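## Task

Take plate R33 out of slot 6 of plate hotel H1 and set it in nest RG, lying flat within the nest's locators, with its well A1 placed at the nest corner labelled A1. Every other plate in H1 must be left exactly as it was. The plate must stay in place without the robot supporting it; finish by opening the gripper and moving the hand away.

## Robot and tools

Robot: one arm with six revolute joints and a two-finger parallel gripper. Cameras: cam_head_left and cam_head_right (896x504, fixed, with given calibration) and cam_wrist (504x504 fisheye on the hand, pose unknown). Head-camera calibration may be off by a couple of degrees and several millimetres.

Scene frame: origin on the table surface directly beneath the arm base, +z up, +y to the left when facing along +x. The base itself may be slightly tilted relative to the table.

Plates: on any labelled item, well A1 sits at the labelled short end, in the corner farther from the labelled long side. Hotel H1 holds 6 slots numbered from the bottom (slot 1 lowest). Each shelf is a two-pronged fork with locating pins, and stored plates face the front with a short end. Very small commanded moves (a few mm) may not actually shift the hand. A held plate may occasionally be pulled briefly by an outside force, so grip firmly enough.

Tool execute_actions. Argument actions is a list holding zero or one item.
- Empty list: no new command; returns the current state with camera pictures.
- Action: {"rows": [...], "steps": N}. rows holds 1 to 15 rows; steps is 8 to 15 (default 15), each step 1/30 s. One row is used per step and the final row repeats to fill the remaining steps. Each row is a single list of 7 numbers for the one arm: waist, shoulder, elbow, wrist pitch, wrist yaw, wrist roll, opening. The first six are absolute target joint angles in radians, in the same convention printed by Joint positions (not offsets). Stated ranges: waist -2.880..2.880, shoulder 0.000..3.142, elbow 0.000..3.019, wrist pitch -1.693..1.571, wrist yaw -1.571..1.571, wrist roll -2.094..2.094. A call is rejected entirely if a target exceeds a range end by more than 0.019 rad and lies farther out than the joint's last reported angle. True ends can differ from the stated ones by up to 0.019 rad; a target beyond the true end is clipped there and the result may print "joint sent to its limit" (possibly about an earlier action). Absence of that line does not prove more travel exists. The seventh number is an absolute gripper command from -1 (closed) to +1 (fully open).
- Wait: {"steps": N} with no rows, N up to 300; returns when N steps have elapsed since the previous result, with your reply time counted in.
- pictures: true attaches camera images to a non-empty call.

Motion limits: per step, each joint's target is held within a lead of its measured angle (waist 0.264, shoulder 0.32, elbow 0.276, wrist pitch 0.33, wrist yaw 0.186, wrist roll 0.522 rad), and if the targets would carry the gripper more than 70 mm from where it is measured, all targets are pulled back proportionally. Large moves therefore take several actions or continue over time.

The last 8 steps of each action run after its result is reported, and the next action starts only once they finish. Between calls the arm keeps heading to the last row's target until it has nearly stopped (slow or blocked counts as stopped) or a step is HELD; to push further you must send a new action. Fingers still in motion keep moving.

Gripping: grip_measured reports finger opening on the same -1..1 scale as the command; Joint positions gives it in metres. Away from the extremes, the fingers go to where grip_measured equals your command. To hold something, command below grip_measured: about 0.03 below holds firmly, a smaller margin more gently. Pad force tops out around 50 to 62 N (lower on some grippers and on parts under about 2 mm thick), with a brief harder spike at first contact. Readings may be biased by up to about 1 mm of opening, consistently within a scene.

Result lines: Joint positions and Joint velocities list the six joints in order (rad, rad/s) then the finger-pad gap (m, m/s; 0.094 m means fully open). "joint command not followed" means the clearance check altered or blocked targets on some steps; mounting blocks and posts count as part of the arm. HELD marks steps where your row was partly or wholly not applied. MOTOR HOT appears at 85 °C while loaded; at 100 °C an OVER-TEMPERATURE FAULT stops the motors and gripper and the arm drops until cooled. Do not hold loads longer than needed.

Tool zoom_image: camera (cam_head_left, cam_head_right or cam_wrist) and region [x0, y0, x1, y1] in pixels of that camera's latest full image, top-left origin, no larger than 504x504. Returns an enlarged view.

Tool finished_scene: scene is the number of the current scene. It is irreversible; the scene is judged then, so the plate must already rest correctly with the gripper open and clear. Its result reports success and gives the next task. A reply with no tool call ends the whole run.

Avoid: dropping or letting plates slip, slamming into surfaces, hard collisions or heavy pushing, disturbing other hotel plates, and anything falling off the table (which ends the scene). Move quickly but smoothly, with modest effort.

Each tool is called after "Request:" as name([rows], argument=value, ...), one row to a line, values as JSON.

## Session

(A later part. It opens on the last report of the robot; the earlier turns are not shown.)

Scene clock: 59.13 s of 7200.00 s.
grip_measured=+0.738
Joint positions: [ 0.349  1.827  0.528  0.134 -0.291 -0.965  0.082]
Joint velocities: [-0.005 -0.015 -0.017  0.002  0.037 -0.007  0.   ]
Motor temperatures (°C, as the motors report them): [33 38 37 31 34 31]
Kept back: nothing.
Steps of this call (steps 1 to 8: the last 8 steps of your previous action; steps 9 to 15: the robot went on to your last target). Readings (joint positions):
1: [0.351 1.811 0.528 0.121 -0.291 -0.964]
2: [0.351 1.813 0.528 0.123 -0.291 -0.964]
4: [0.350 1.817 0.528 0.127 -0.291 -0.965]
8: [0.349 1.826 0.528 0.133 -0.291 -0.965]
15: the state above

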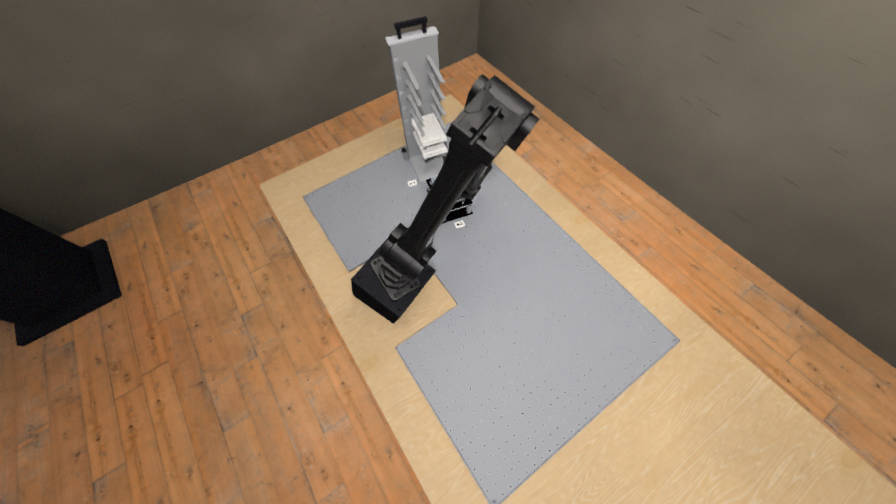

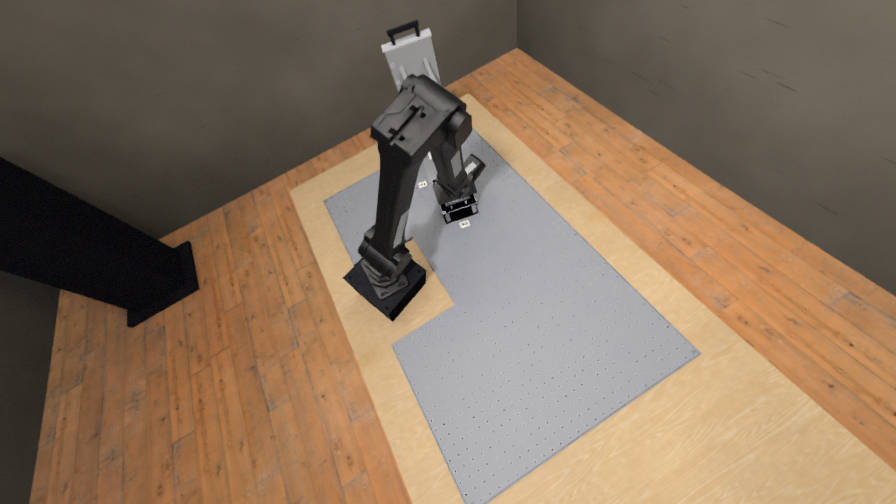

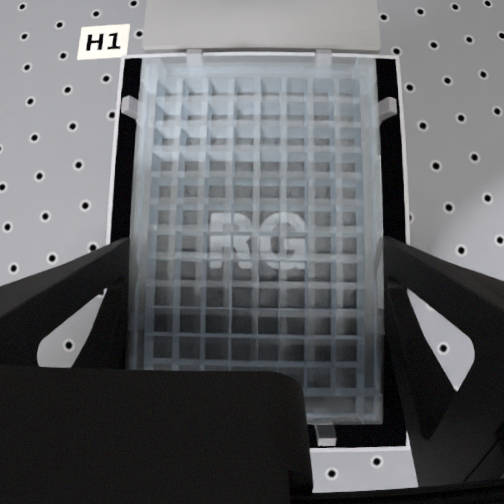

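Request:
execute_actions([
  {"rows":[[0.332,1.845,0.530,0.151,-0.294,-0.977,0.705],[0.331,1.847,0.530,0.153,-0.294,-0.978,0.705],[0.331,1.849,0.530,0.155,-0.294,-0.978,0.705],[0.330,1.851,0.530,0.157,-0.294,-0.979,0.705],[0.330,1.853,0.530,0.159,-0.294,-0.979,0.705],[0.329,1.855,0.530,0.161,-0.294,-0.980,0.705],[0.329,1.857,0.530,0.163,-0.294,-0.980,0.705],[0.328,1.859,0.530,0.165,-0.294,-0.981,0.705],[0.328,1.861,0.530,0.167,-0.294,-0.981,0.705],[0.328,1.863,0.530,0.169,-0.294,-0.981,0.705],[0.328,1.865,0.530,0.171,-0.294,-0.981,0.705]],"steps":13},
])

Request:
execute_actions([
  {"steps":15},
], pictures=true)

Request:
zoom_image(camera="cam_wrist", region=[100, 40, 420, 440])

Request:
zoom_image(camera="cam_head_right", region=[400, 130, 520, 240])

Scene clock: 60.57 s of 7200.00 s.
grip_measured=+0.738
Joint positions: [ 0.349  1.83   0.528  0.141 -0.291 -0.966  0.082]
Joint velocities: [-0.015  0.054  0.002  0.051 -0.051  0.022 -0.002]
Motor temperatures (°C, as the motors report them): [33 38 37 31 34 31]
Steps of this call (steps 1 to 15: the robot went on to your last target; steps 16 to 38: nothing new was sent; steps 39 to 43: the first 5 steps of this action). Readings (joint positions):
39: [0.349 1.827 0.528 0.135 -0.291 -0.965]
40: [0.349 1.827 0.528 0.136 -0.291 -0.966]
42: [0.349 1.829 0.528 0.140 -0.291 -0.966]
43: the state above

Scene clock: 61.07 s of 7200.00 s.
grip_measured=+0.738
Joint positions: [ 0.345  1.849  0.528  0.157 -0.291 -0.97   0.082]
Joint velocities: [-0.005 -0.005 -0.017  0.007  0.022  0.007  0.001]
Motor temperatures (°C, as the motors report them): [33 38 37 31 34 31]
Kept back: nothing.
Steps of this call (steps 1 to 8: the last 8 steps of your previous action; steps 9 to 15: the robot went on to your last target). Readings (joint positions):
1: [0.348 1.832 0.528 0.143 -0.291 -0.967]
2: [0.348 1.834 0.528 0.145 -0.291 -0.967]
4: [0.346 1.839 0.528 0.149 -0.291 -0.968]
8: [0.345 1.847 0.528 0.155 -0.291 -0.969]
15: the state above

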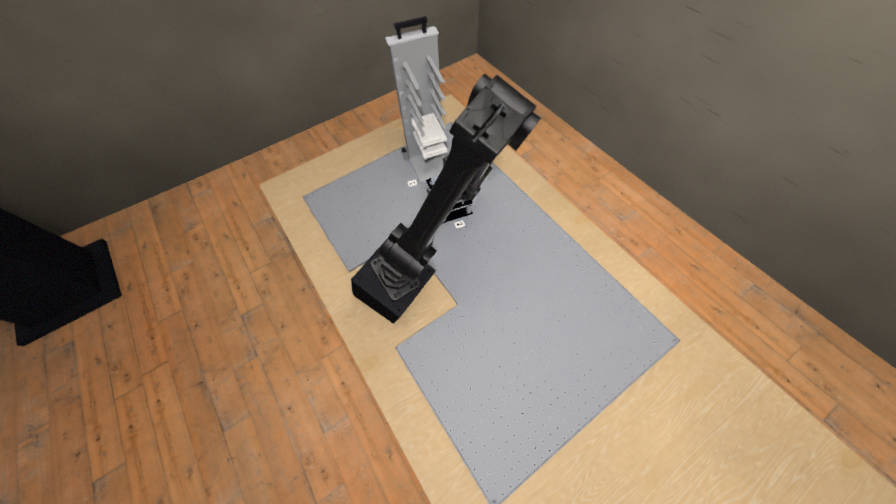

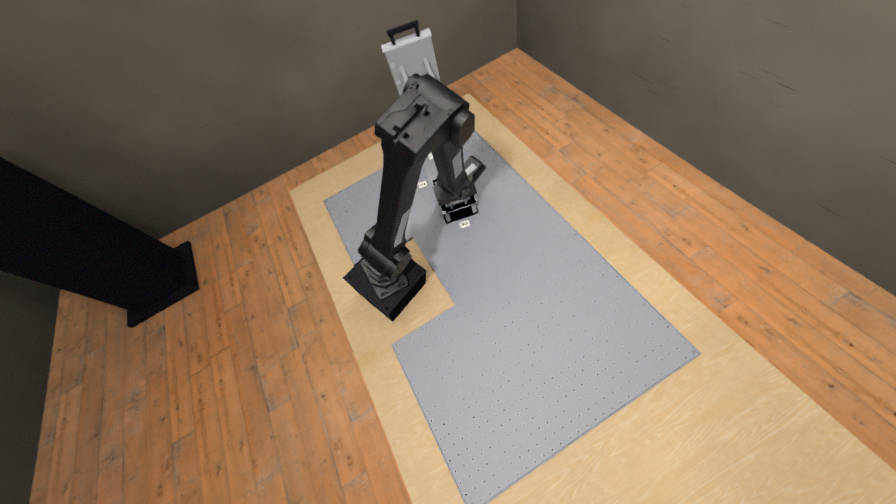

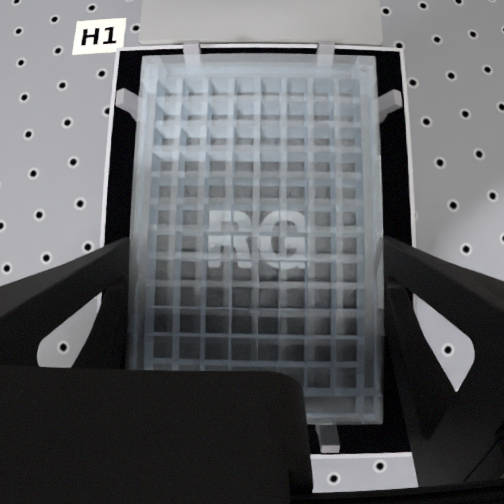

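Region (100, 40, 420, 440) of cam_wrist's 504x504 image, scaled by 1.260, with more detail than that image has; it fills the left 403 columns of this view, and the rest is white.

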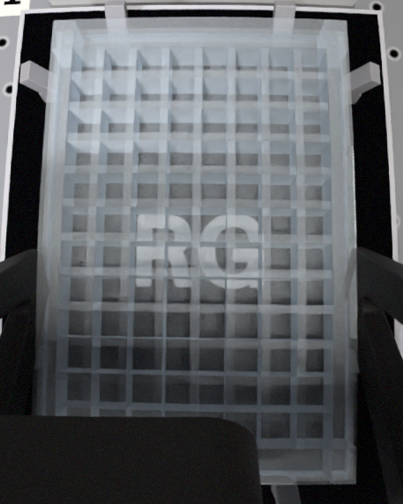

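Region (400, 130, 520, 240) of cam_head_right's 896x504 image, scaled by 4.200, with more detail than that image has; it fills the top 462 rows of this view, and the rest is white.

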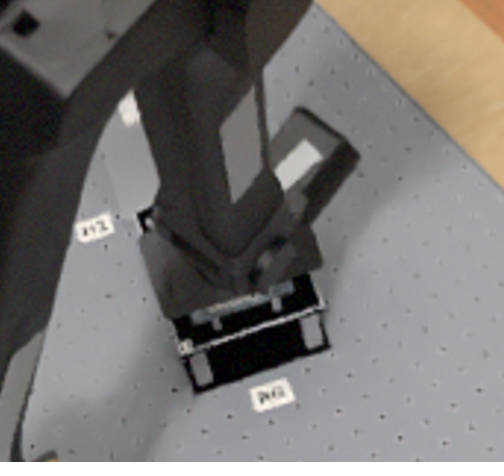

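Request:
execute_actions([
  {"rows":[[0.328,1.867,0.530,0.173,-0.294,-0.981,0.705],[0.327,1.869,0.530,0.175,-0.294,-0.982,0.705],[0.327,1.871,0.530,0.177,-0.294,-0.982,0.705],[0.326,1.873,0.530,0.179,-0.294,-0.983,0.705],[0.326,1.875,0.530,0.181,-0.294,-0.983,0.705],[0.325,1.877,0.530,0.183,-0.294,-0.984,0.705],[0.325,1.879,0.530,0.185,-0.294,-0.984,0.705],[0.325,1.881,0.530,0.187,-0.294,-0.984,0.705]],"steps":11},
])

Request:
execute_actions([
  {"steps":15},
], pictures=true)

Request:
zoom_image(camera="cam_wrist", region=[100, 40, 420, 440])

Scene clock: 61.83 s of 7200.00 s.
grip_measured=+0.738
Joint positions: [ 0.345  1.849  0.528  0.159 -0.291 -0.97   0.082]
Joint velocities: [-0.005  0.005  0.007  0.042  0.007 -0.022 -0.   ]
Motor temperatures (°C, as the motors report them): [33 38 37 31 34 31]
Steps of this call (steps 1 to 15: the robot went on to your last target; steps 16 to 20: nothing new was sent; steps 21 to 23: the first 3 steps of this action). Readings (joint positions):
21: [0.345 1.849 0.528 0.157 -0.291 -0.970]
22: [0.345 1.849 0.528 0.158 -0.291 -0.970]
23: the state above

Scene clock: 62.33 s of 7200.00 s.
grip_measured=+0.738
Joint positions: [ 0.341  1.859  0.528  0.17  -0.295 -0.973  0.082]
Joint velocities: [-0.024  0.005 -0.012  0.017 -0.051 -0.081 -0.001]
Motor temperatures (°C, as the motors report them): [33 38 37 31 34 31]
Kept back: nothing.
Steps of this call (steps 1 to 8: the last 8 steps of your previous action; steps 9 to 15: the robot went on to your last target). Readings (joint positions):
1: [0.345 1.850 0.528 0.161 -0.292 -0.971]
2: [0.344 1.852 0.528 0.162 -0.292 -0.971]
4: [0.343 1.855 0.528 0.166 -0.293 -0.972]
8: [0.341 1.859 0.528 0.170 -0.295 -0.973]
15: the state above

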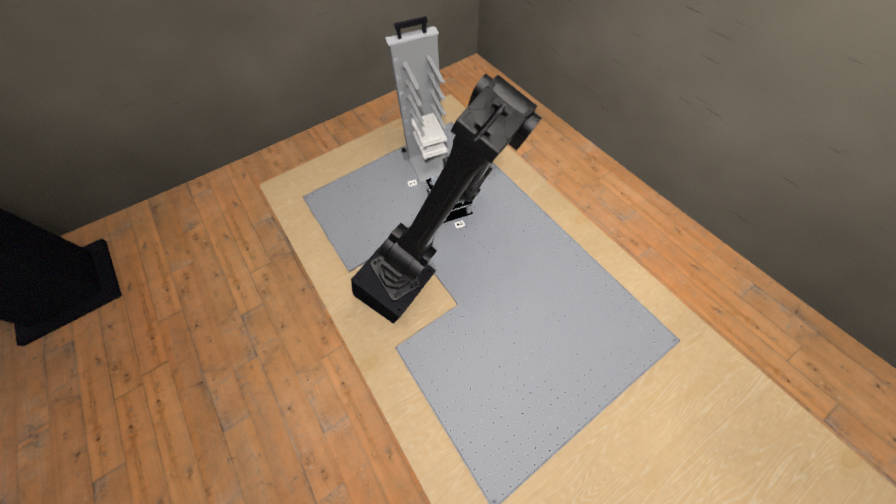

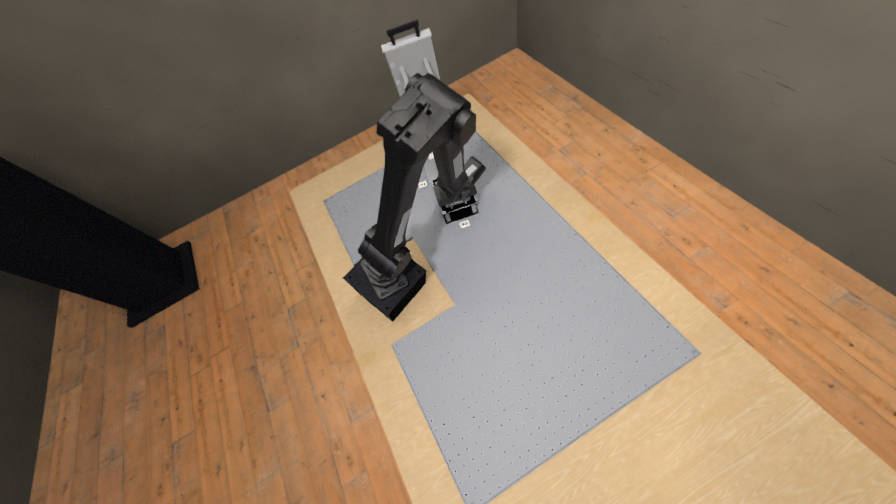

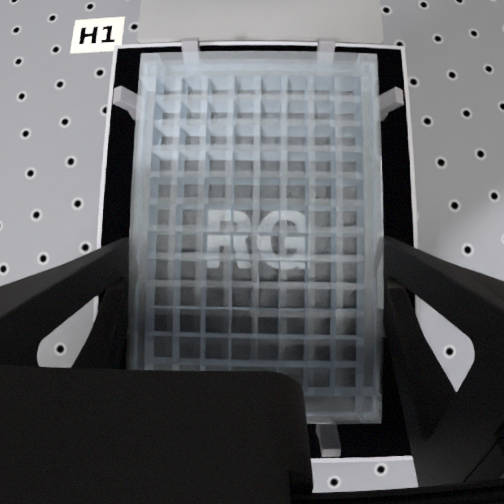

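Region (100, 40, 420, 440) of cam_wrist's 504x504 image, scaled by 1.260, with more detail than that image has; it fills the left 403 columns of this view, and the rest is white.

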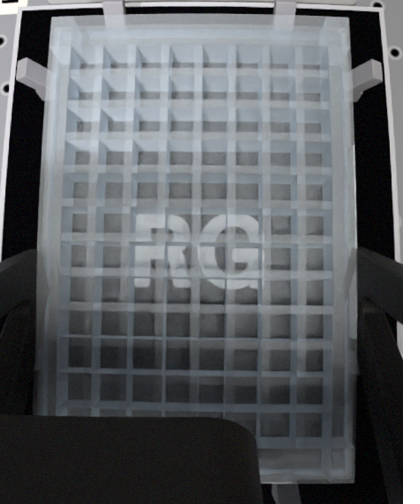

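Request:
execute_actions([
  {"rows":[[0.330,1.874,0.530,0.180,-0.294,-0.980,0.715],[0.330,1.874,0.530,0.180,-0.294,-0.980,0.725],[0.330,1.874,0.530,0.180,-0.294,-0.980,0.733],[0.330,1.874,0.530,0.180,-0.294,-0.980,0.740],[0.330,1.874,0.530,0.180,-0.294,-0.980,0.746],[0.330,1.874,0.530,0.180,-0.294,-0.980,0.752],[0.330,1.874,0.530,0.180,-0.294,-0.980,0.76],[0.330,1.874,0.530,0.180,-0.294,-0.980,0.77],[0.330,1.874,0.530,0.180,-0.294,-0.980,0.78],[0.330,1.874,0.530,0.180,-0.294,-0.980,0.80],[0.330,1.874,0.530,0.180,-0.294,-0.980,0.83],[0.330,1.874,0.530,0.180,-0.294,-0.980,0.86],[0.330,1.874,0.530,0.180,-0.294,-0.980,0.90]],"steps":13},
])

Request:
execute_actions([
  {"steps":14},
], pictures=true)

Request:
zoom_image(camera="cam_wrist", region=[60, 20, 460, 460])

Scene clock: 63.17 s of 7200.00 s.
grip_measured=+0.754
Joint positions: [ 0.341  1.859  0.528  0.17  -0.295 -0.973  0.082]
Joint velocities: [ 0.015  0.005 -0.002  0.002  0.022 -0.051  0.002]
Motor temperatures (°C, as the motors report them): [33 38 37 31 34 31]
Steps of this call (steps 1 to 15: the robot went on to your last target; steps 16 to 20: nothing new was sent; steps 21 to 25: the first 5 steps of this action). Readings (joint positions):
21: [0.341 1.859 0.528 0.170 -0.295 -0.973]
22: [0.341 1.859 0.528 0.170 -0.295 -0.973]
24: [0.341 1.859 0.528 0.170 -0.295 -0.973]
25: the state above

Scene clock: 63.63 s of 7200.00 s.
grip_measured=+0.898
Joint positions: [ 0.341  1.859  0.527  0.173 -0.3   -0.975  0.089]
Joint velocities: [-0.005 -0.005 -0.007  0.002 -0.051 -0.007 -0.   ]
Motor temperatures (°C, as the motors report them): [33 38 37 31 34 31]
Kept back: nothing.
Steps of this call (steps 1 to 8: the last 8 steps of your previous action; steps 9 to 14: the robot went on to your last target). Readings (joint positions):
1: [0.341 1.859 0.528 0.170 -0.295 -0.973]
2: [0.341 1.859 0.527 0.170 -0.295 -0.973]
4: [0.341 1.859 0.527 0.170 -0.296 -0.973]
8: [0.341 1.859 0.527 0.173 -0.300 -0.975]
14: the state above

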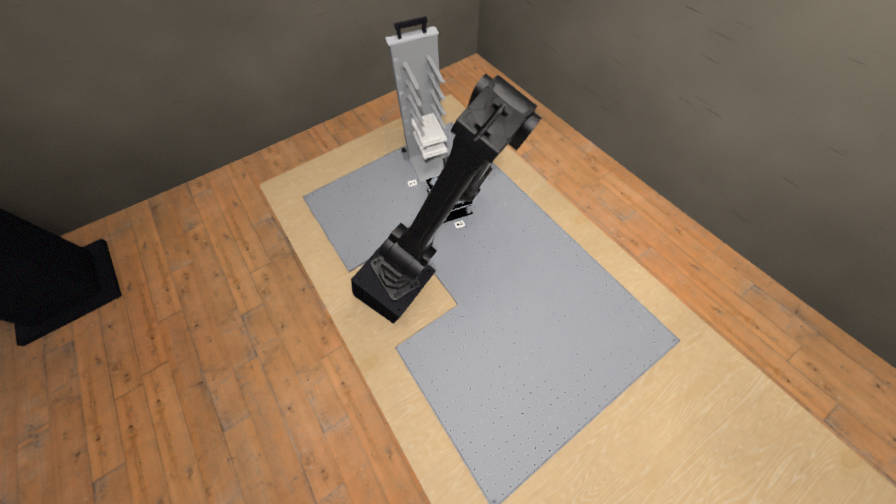

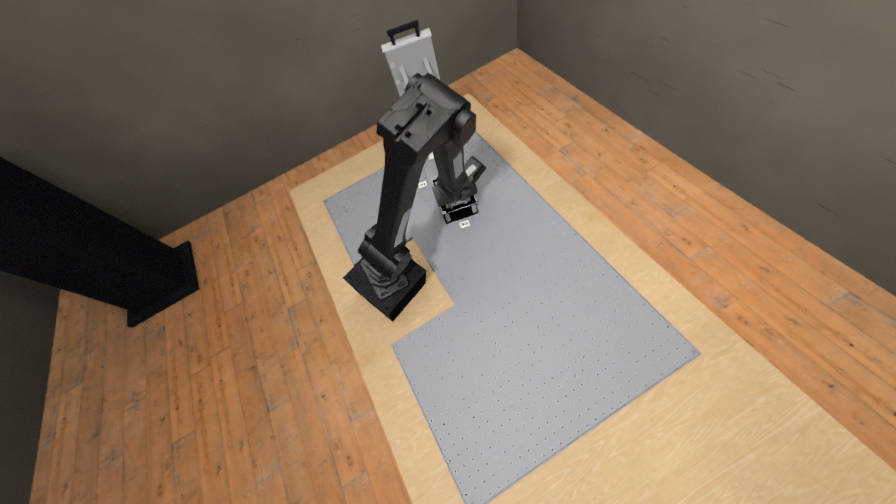

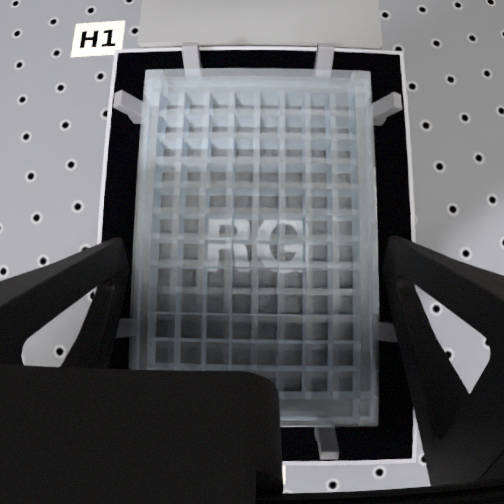

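Region (60, 20, 460, 460) of cam_wrist's 504x504 image, scaled by 1.145, with more detail than that image has; it fills the left 458 columns of this view, and the rest is white.

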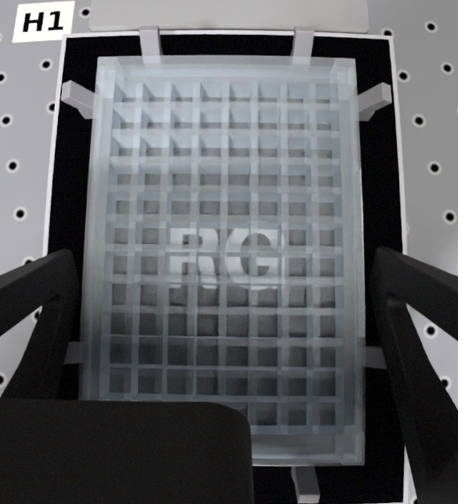

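Request:
execute_actions([
  {"rows":[[0.345,1.860,0.530,0.172,-0.296,-0.970,0.95],[0.352,1.848,0.530,0.164,-0.296,-0.965,1],[0.357,1.840,0.530,0.155,-0.295,-0.961,1],[0.359,1.832,0.530,0.146,-0.294,-0.959,1],[0.361,1.823,0.530,0.137,-0.294,-0.957,1],[0.363,1.813,0.530,0.127,-0.293,-0.955,1],[0.365,1.803,0.530,0.117,-0.292,-0.953,1],[0.368,1.792,0.530,0.106,-0.292,-0.950,1],[0.371,1.780,0.530,0.094,-0.291,-0.947,1],[0.374,1.768,0.530,0.082,-0.290,-0.944,1],[0.377,1.754,0.530,0.068,-0.289,-0.941,1],[0.380,1.740,0.530,0.054,-0.288,-0.938,1],[0.383,1.724,0.530,0.038,-0.287,-0.935,1],[0.387,1.706,0.530,0.020,-0.286,-0.931,1],[0.391,1.688,0.530,0.002,-0.285,-0.927,1]],"steps":15},
])

Request:
execute_actions([
  {"rows":[[0.393,1.665,0.530,-0.020,-0.285,-0.925,1],[0.395,1.640,0.530,-0.045,-0.285,-0.925,1],[0.395,1.612,0.530,-0.070,-0.285,-0.925,1],[0.393,1.584,0.530,-0.095,-0.285,-0.925,1],[0.385,1.556,0.530,-0.120,-0.285,-0.925,1],[0.365,1.528,0.530,-0.140,-0.285,-0.925,1],[0.340,1.500,0.530,-0.160,-0.285,-0.925,1],[0.310,1.472,0.530,-0.175,-0.285,-0.925,1],[0.280,1.444,0.530,-0.190,-0.285,-0.925,1],[0.250,1.416,0.530,-0.200,-0.285,-0.925,1],[0.220,1.390,0.530,-0.210,-0.285,-0.925,1],[0.190,1.365,0.530,-0.220,-0.285,-0.925,1],[0.165,1.345,0.530,-0.225,-0.285,-0.925,1],[0.145,1.330,0.530,-0.230,-0.285,-0.925,1],[0.130,1.320,0.530,-0.230,-0.285,-0.925,1]],"steps":15},
])

Request:
execute_actions([
  {"steps":14},
], pictures=true)

Request:
zoom_image(camera="cam_head_right", region=[390, 120, 520, 240])

Request:
zoom_image(camera="cam_head_left", region=[380, 100, 520, 240])

Scene clock: 65.13 s of 7200.00 s.
grip_measured=+1.000
Joint positions: [ 0.345  1.84   0.527  0.143 -0.295 -0.97   0.094]
Joint velocities: [ 0.034 -0.239 -0.012 -0.295  0.022 -0.007  0.   ]
Motor temperatures (°C, as the motors report them): [33 38 37 31 34 31]
Steps of this call (steps 1 to 15: the robot went on to your last target; steps 16 to 38: nothing new was sent; steps 39 to 45: the first 7 steps of this action). Readings (joint positions):
39: [0.341 1.859 0.527 0.173 -0.300 -0.975]
40: [0.341 1.858 0.527 0.173 -0.300 -0.975]
42: [0.342 1.855 0.527 0.168 -0.299 -0.973]
45: the state above

Scene clock: 65.63 s of 7200.00 s.
grip_measured=+1.000
Joint positions: [ 0.379  1.565  0.527 -0.11  -0.287 -0.94   0.094]
Joint velocities: [-0.083 -0.874  0.002 -0.623 -0.022  0.037  0.   ]
Motor temperatures (°C, as the motors report them): [33 38 37 31 34 31]
Steps of this call (steps 1 to 8: the last 8 steps of your previous action; steps 9 to 15: the first 7 steps of this action). Readings (joint positions):
9: [0.372 1.715 0.527 0.026 -0.287 -0.949]
10: [0.376 1.696 0.527 0.006 -0.287 -0.946]
12: [0.381 1.649 0.527 -0.040 -0.287 -0.943]
15: the state above

Scene clock: 66.10 s of 7200.00 s.
grip_measured=+1.000
Joint positions: [ 0.121  1.308  0.527 -0.219 -0.285 -0.936  0.094]
Joint velocities: [-0.015 -0.015 -0.022 -0.061  0.051 -0.022  0.   ]
Motor temperatures (°C, as the motors report them): [33 38 37 31 34 31]
Kept back: nothing.
Steps of this call (steps 1 to 8: the last 8 steps of your previous action; steps 9 to 14: the robot went on to your last target). Readings (joint positions):
1: [0.372 1.535 0.527 -0.130 -0.287 -0.939]
2: [0.358 1.505 0.527 -0.148 -0.287 -0.939]
4: [0.307 1.445 0.527 -0.176 -0.287 -0.939]
8: [0.171 1.343 0.527 -0.209 -0.286 -0.937]
14: the state above

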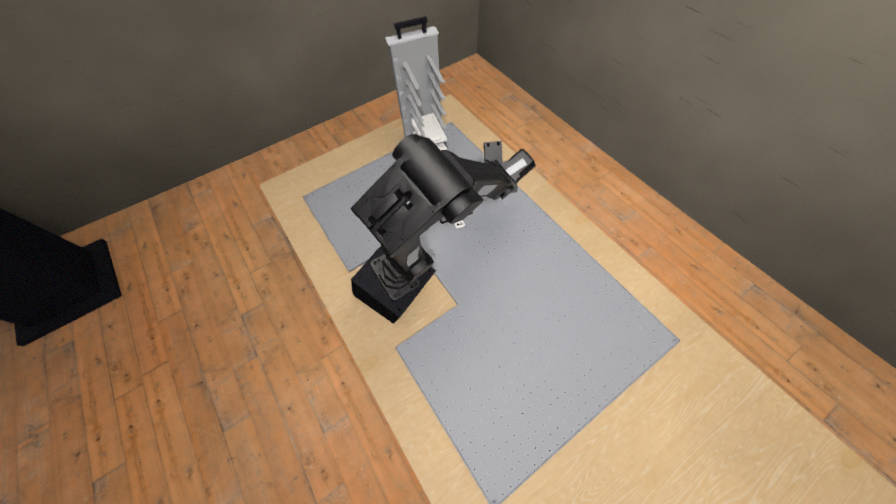

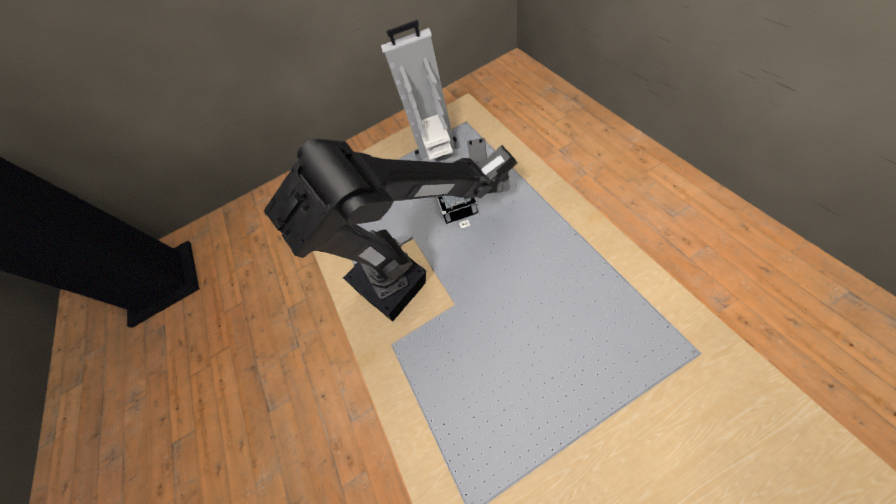

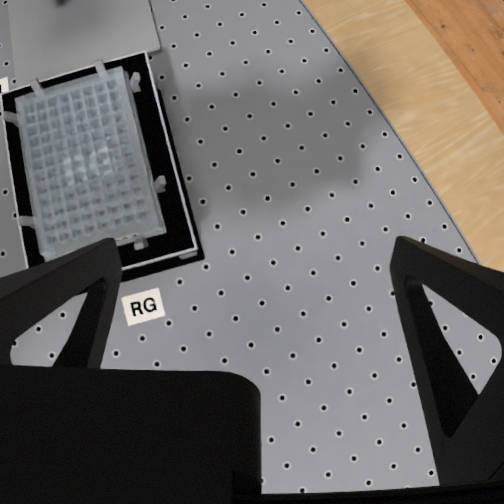

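Region (390, 120, 520, 240) of cam_head_right's 896x504 image, scaled by 3.877, with more detail than that image has; it fills the top 465 rows of this view, and the rest is white.

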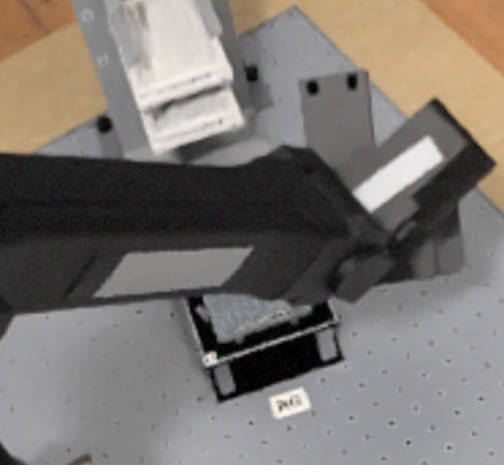

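Region (380, 100, 520, 240) of cam_head_left's 896x504 image, scaled by 3.600, with more detail than that image has.

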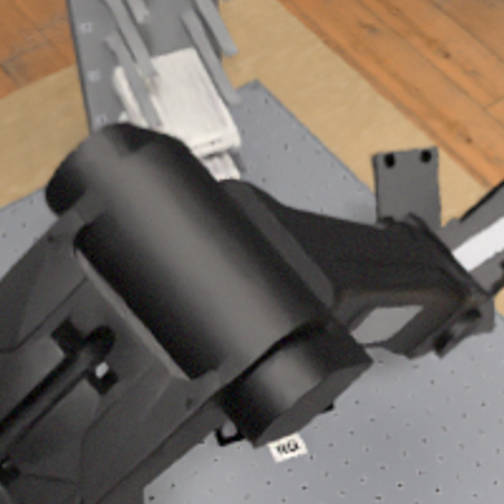

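Checking the plate's seating and labels in the wrist view.

Request:
zoom_image(camera="cam_wrist", region=[0, 40, 220, 300])

Region (0, 40, 220, 300) of cam_wrist's 504x504 image, scaled by 1.938, with more detail than that image has; it fills the left 426 columns of this view, and the rest is white.

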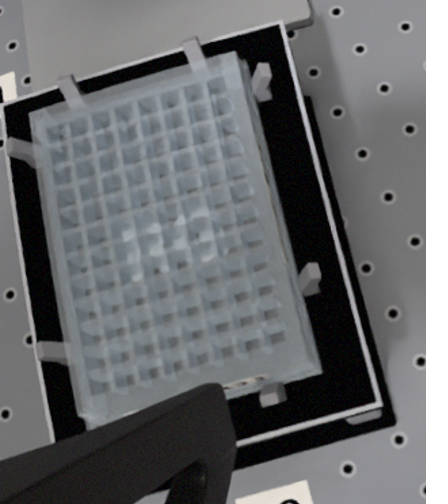

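Request:
execute_actions([
  {"rows":[[0.100,1.300,0.530,-0.230,-0.285,-0.925,1],[0.060,1.280,0.530,-0.230,-0.285,-0.925,1],[0.015,1.260,0.530,-0.230,-0.285,-0.925,1],[-0.035,1.240,0.530,-0.230,-0.285,-0.925,1],[-0.085,1.220,0.530,-0.230,-0.285,-0.925,1],[-0.135,1.200,0.530,-0.230,-0.285,-0.925,1],[-0.185,1.185,0.530,-0.230,-0.285,-0.925,1],[-0.235,1.170,0.530,-0.230,-0.285,-0.925,1],[-0.285,1.160,0.530,-0.230,-0.285,-0.925,1],[-0.335,1.150,0.530,-0.230,-0.285,-0.925,1],[-0.385,1.150,0.530,-0.230,-0.285,-0.925,1],[-0.430,1.150,0.530,-0.230,-0.285,-0.925,1],[-0.470,1.150,0.530,-0.230,-0.285,-0.925,1],[-0.500,1.150,0.530,-0.230,-0.285,-0.925,1],[-0.520,1.150,0.530,-0.230,-0.285,-0.925,1]],"steps":15},
])

Request:
execute_actions([
  {"steps":14},
], pictures=true)

Request:
zoom_image(camera="cam_head_right", region=[390, 120, 520, 240])

Request:
zoom_image(camera="cam_head_left", region=[380, 100, 520, 240])

Scene clock: 67.27 s of 7200.00 s.
grip_measured=+1.000
Joint positions: [-0.06   1.246  0.527 -0.222 -0.287 -0.936  0.094]
Joint velocities: [-1.685 -0.62   0.012 -0.017 -0.066 -0.037  0.   ]
Motor temperatures (°C, as the motors report them): [33 38 37 31 34 31]
Steps of this call (steps 1 to 28: the robot went on to your last target; steps 29 to 35: the first 7 steps of this action). Readings (joint positions):
29: [0.121 1.308 0.527 -0.219 -0.285 -0.936]
30: [0.117 1.307 0.527 -0.219 -0.286 -0.936]
32: [0.079 1.296 0.527 -0.222 -0.287 -0.936]
35: the state above

Scene clock: 67.73 s of 7200.00 s.
grip_measured=+1.000
Joint positions: [-0.533  1.142  0.527 -0.222 -0.283 -0.934  0.094]
Joint velocities: [ 0.005 -0.005 -0.012 -0.007 -0.022 -0.051  0.   ]
Motor temperatures (°C, as the motors report them): [33 38 37 31 34 31]
Kept back: nothing.
Steps of this call (steps 1 to 8: the last 8 steps of your previous action; steps 9 to 14: the robot went on to your last target). Readings (joint positions):
1: [-0.120 1.224 0.527 -0.222 -0.287 -0.936]
2: [-0.180 1.202 0.527 -0.222 -0.287 -0.935]
4: [-0.296 1.165 0.527 -0.222 -0.286 -0.935]
8: [-0.480 1.142 0.527 -0.222 -0.284 -0.935]
14: the state above

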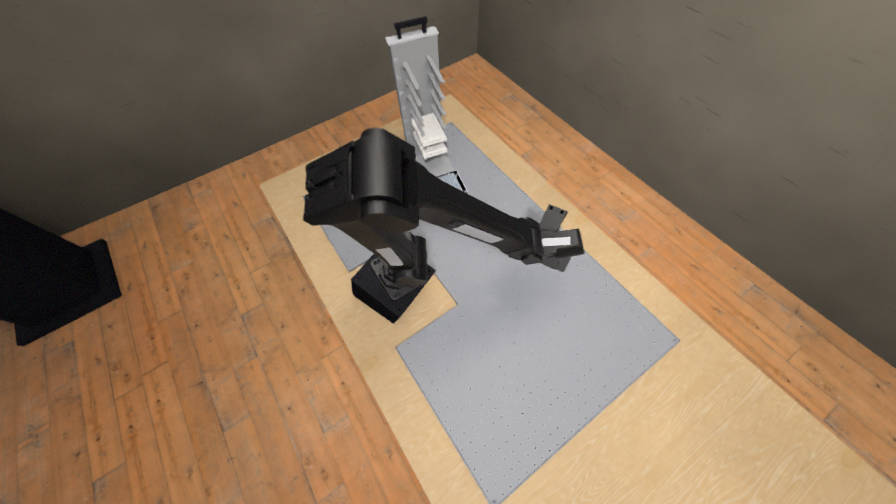

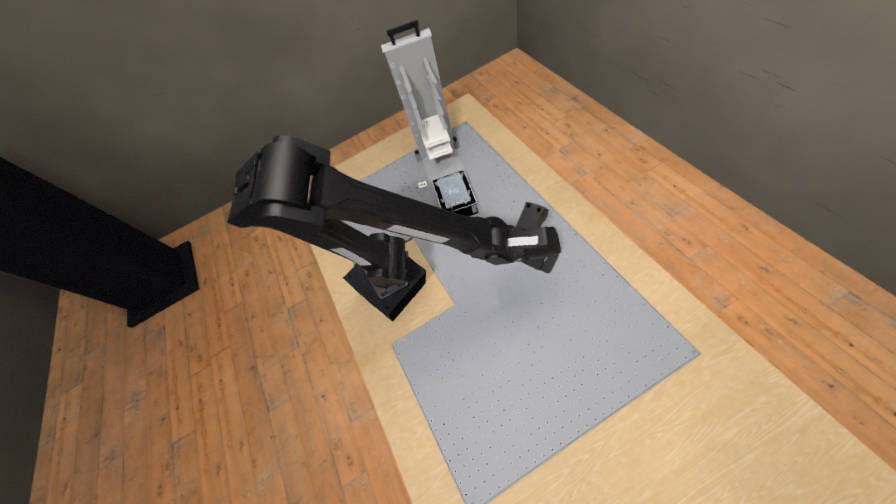

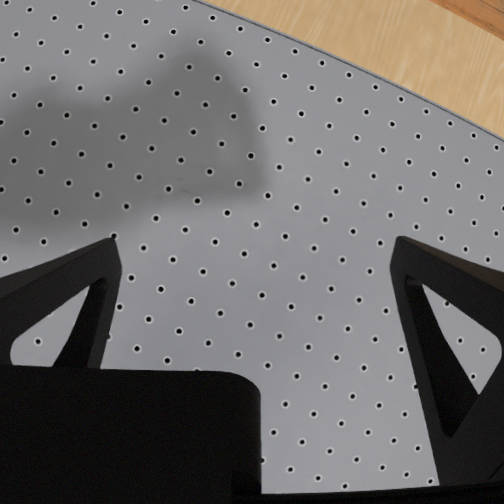

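Region (390, 120, 520, 240) of cam_head_right's 896x504 image, scaled by 3.877, with more detail than that image has; it fills the top 465 rows of this view, and the rest is white.

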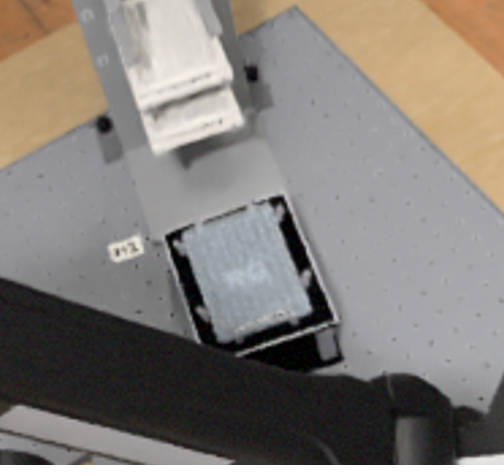

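Region (380, 100, 520, 240) of cam_head_left's 896x504 image, scaled by 3.600, with more detail than that image has.

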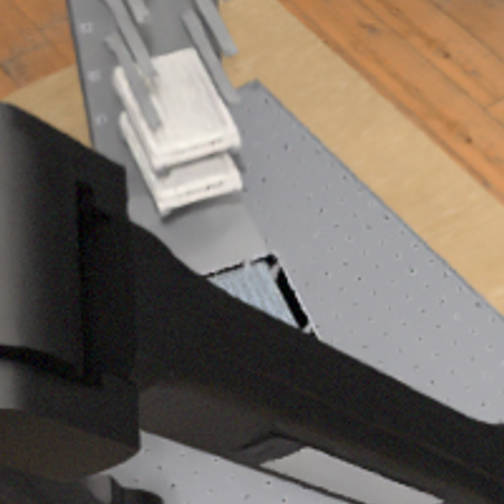

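The plate sits centred within the nest's pins, and the arm is clear.

Request:
finished_scene(scene=2)

The scene is finished: the task was done.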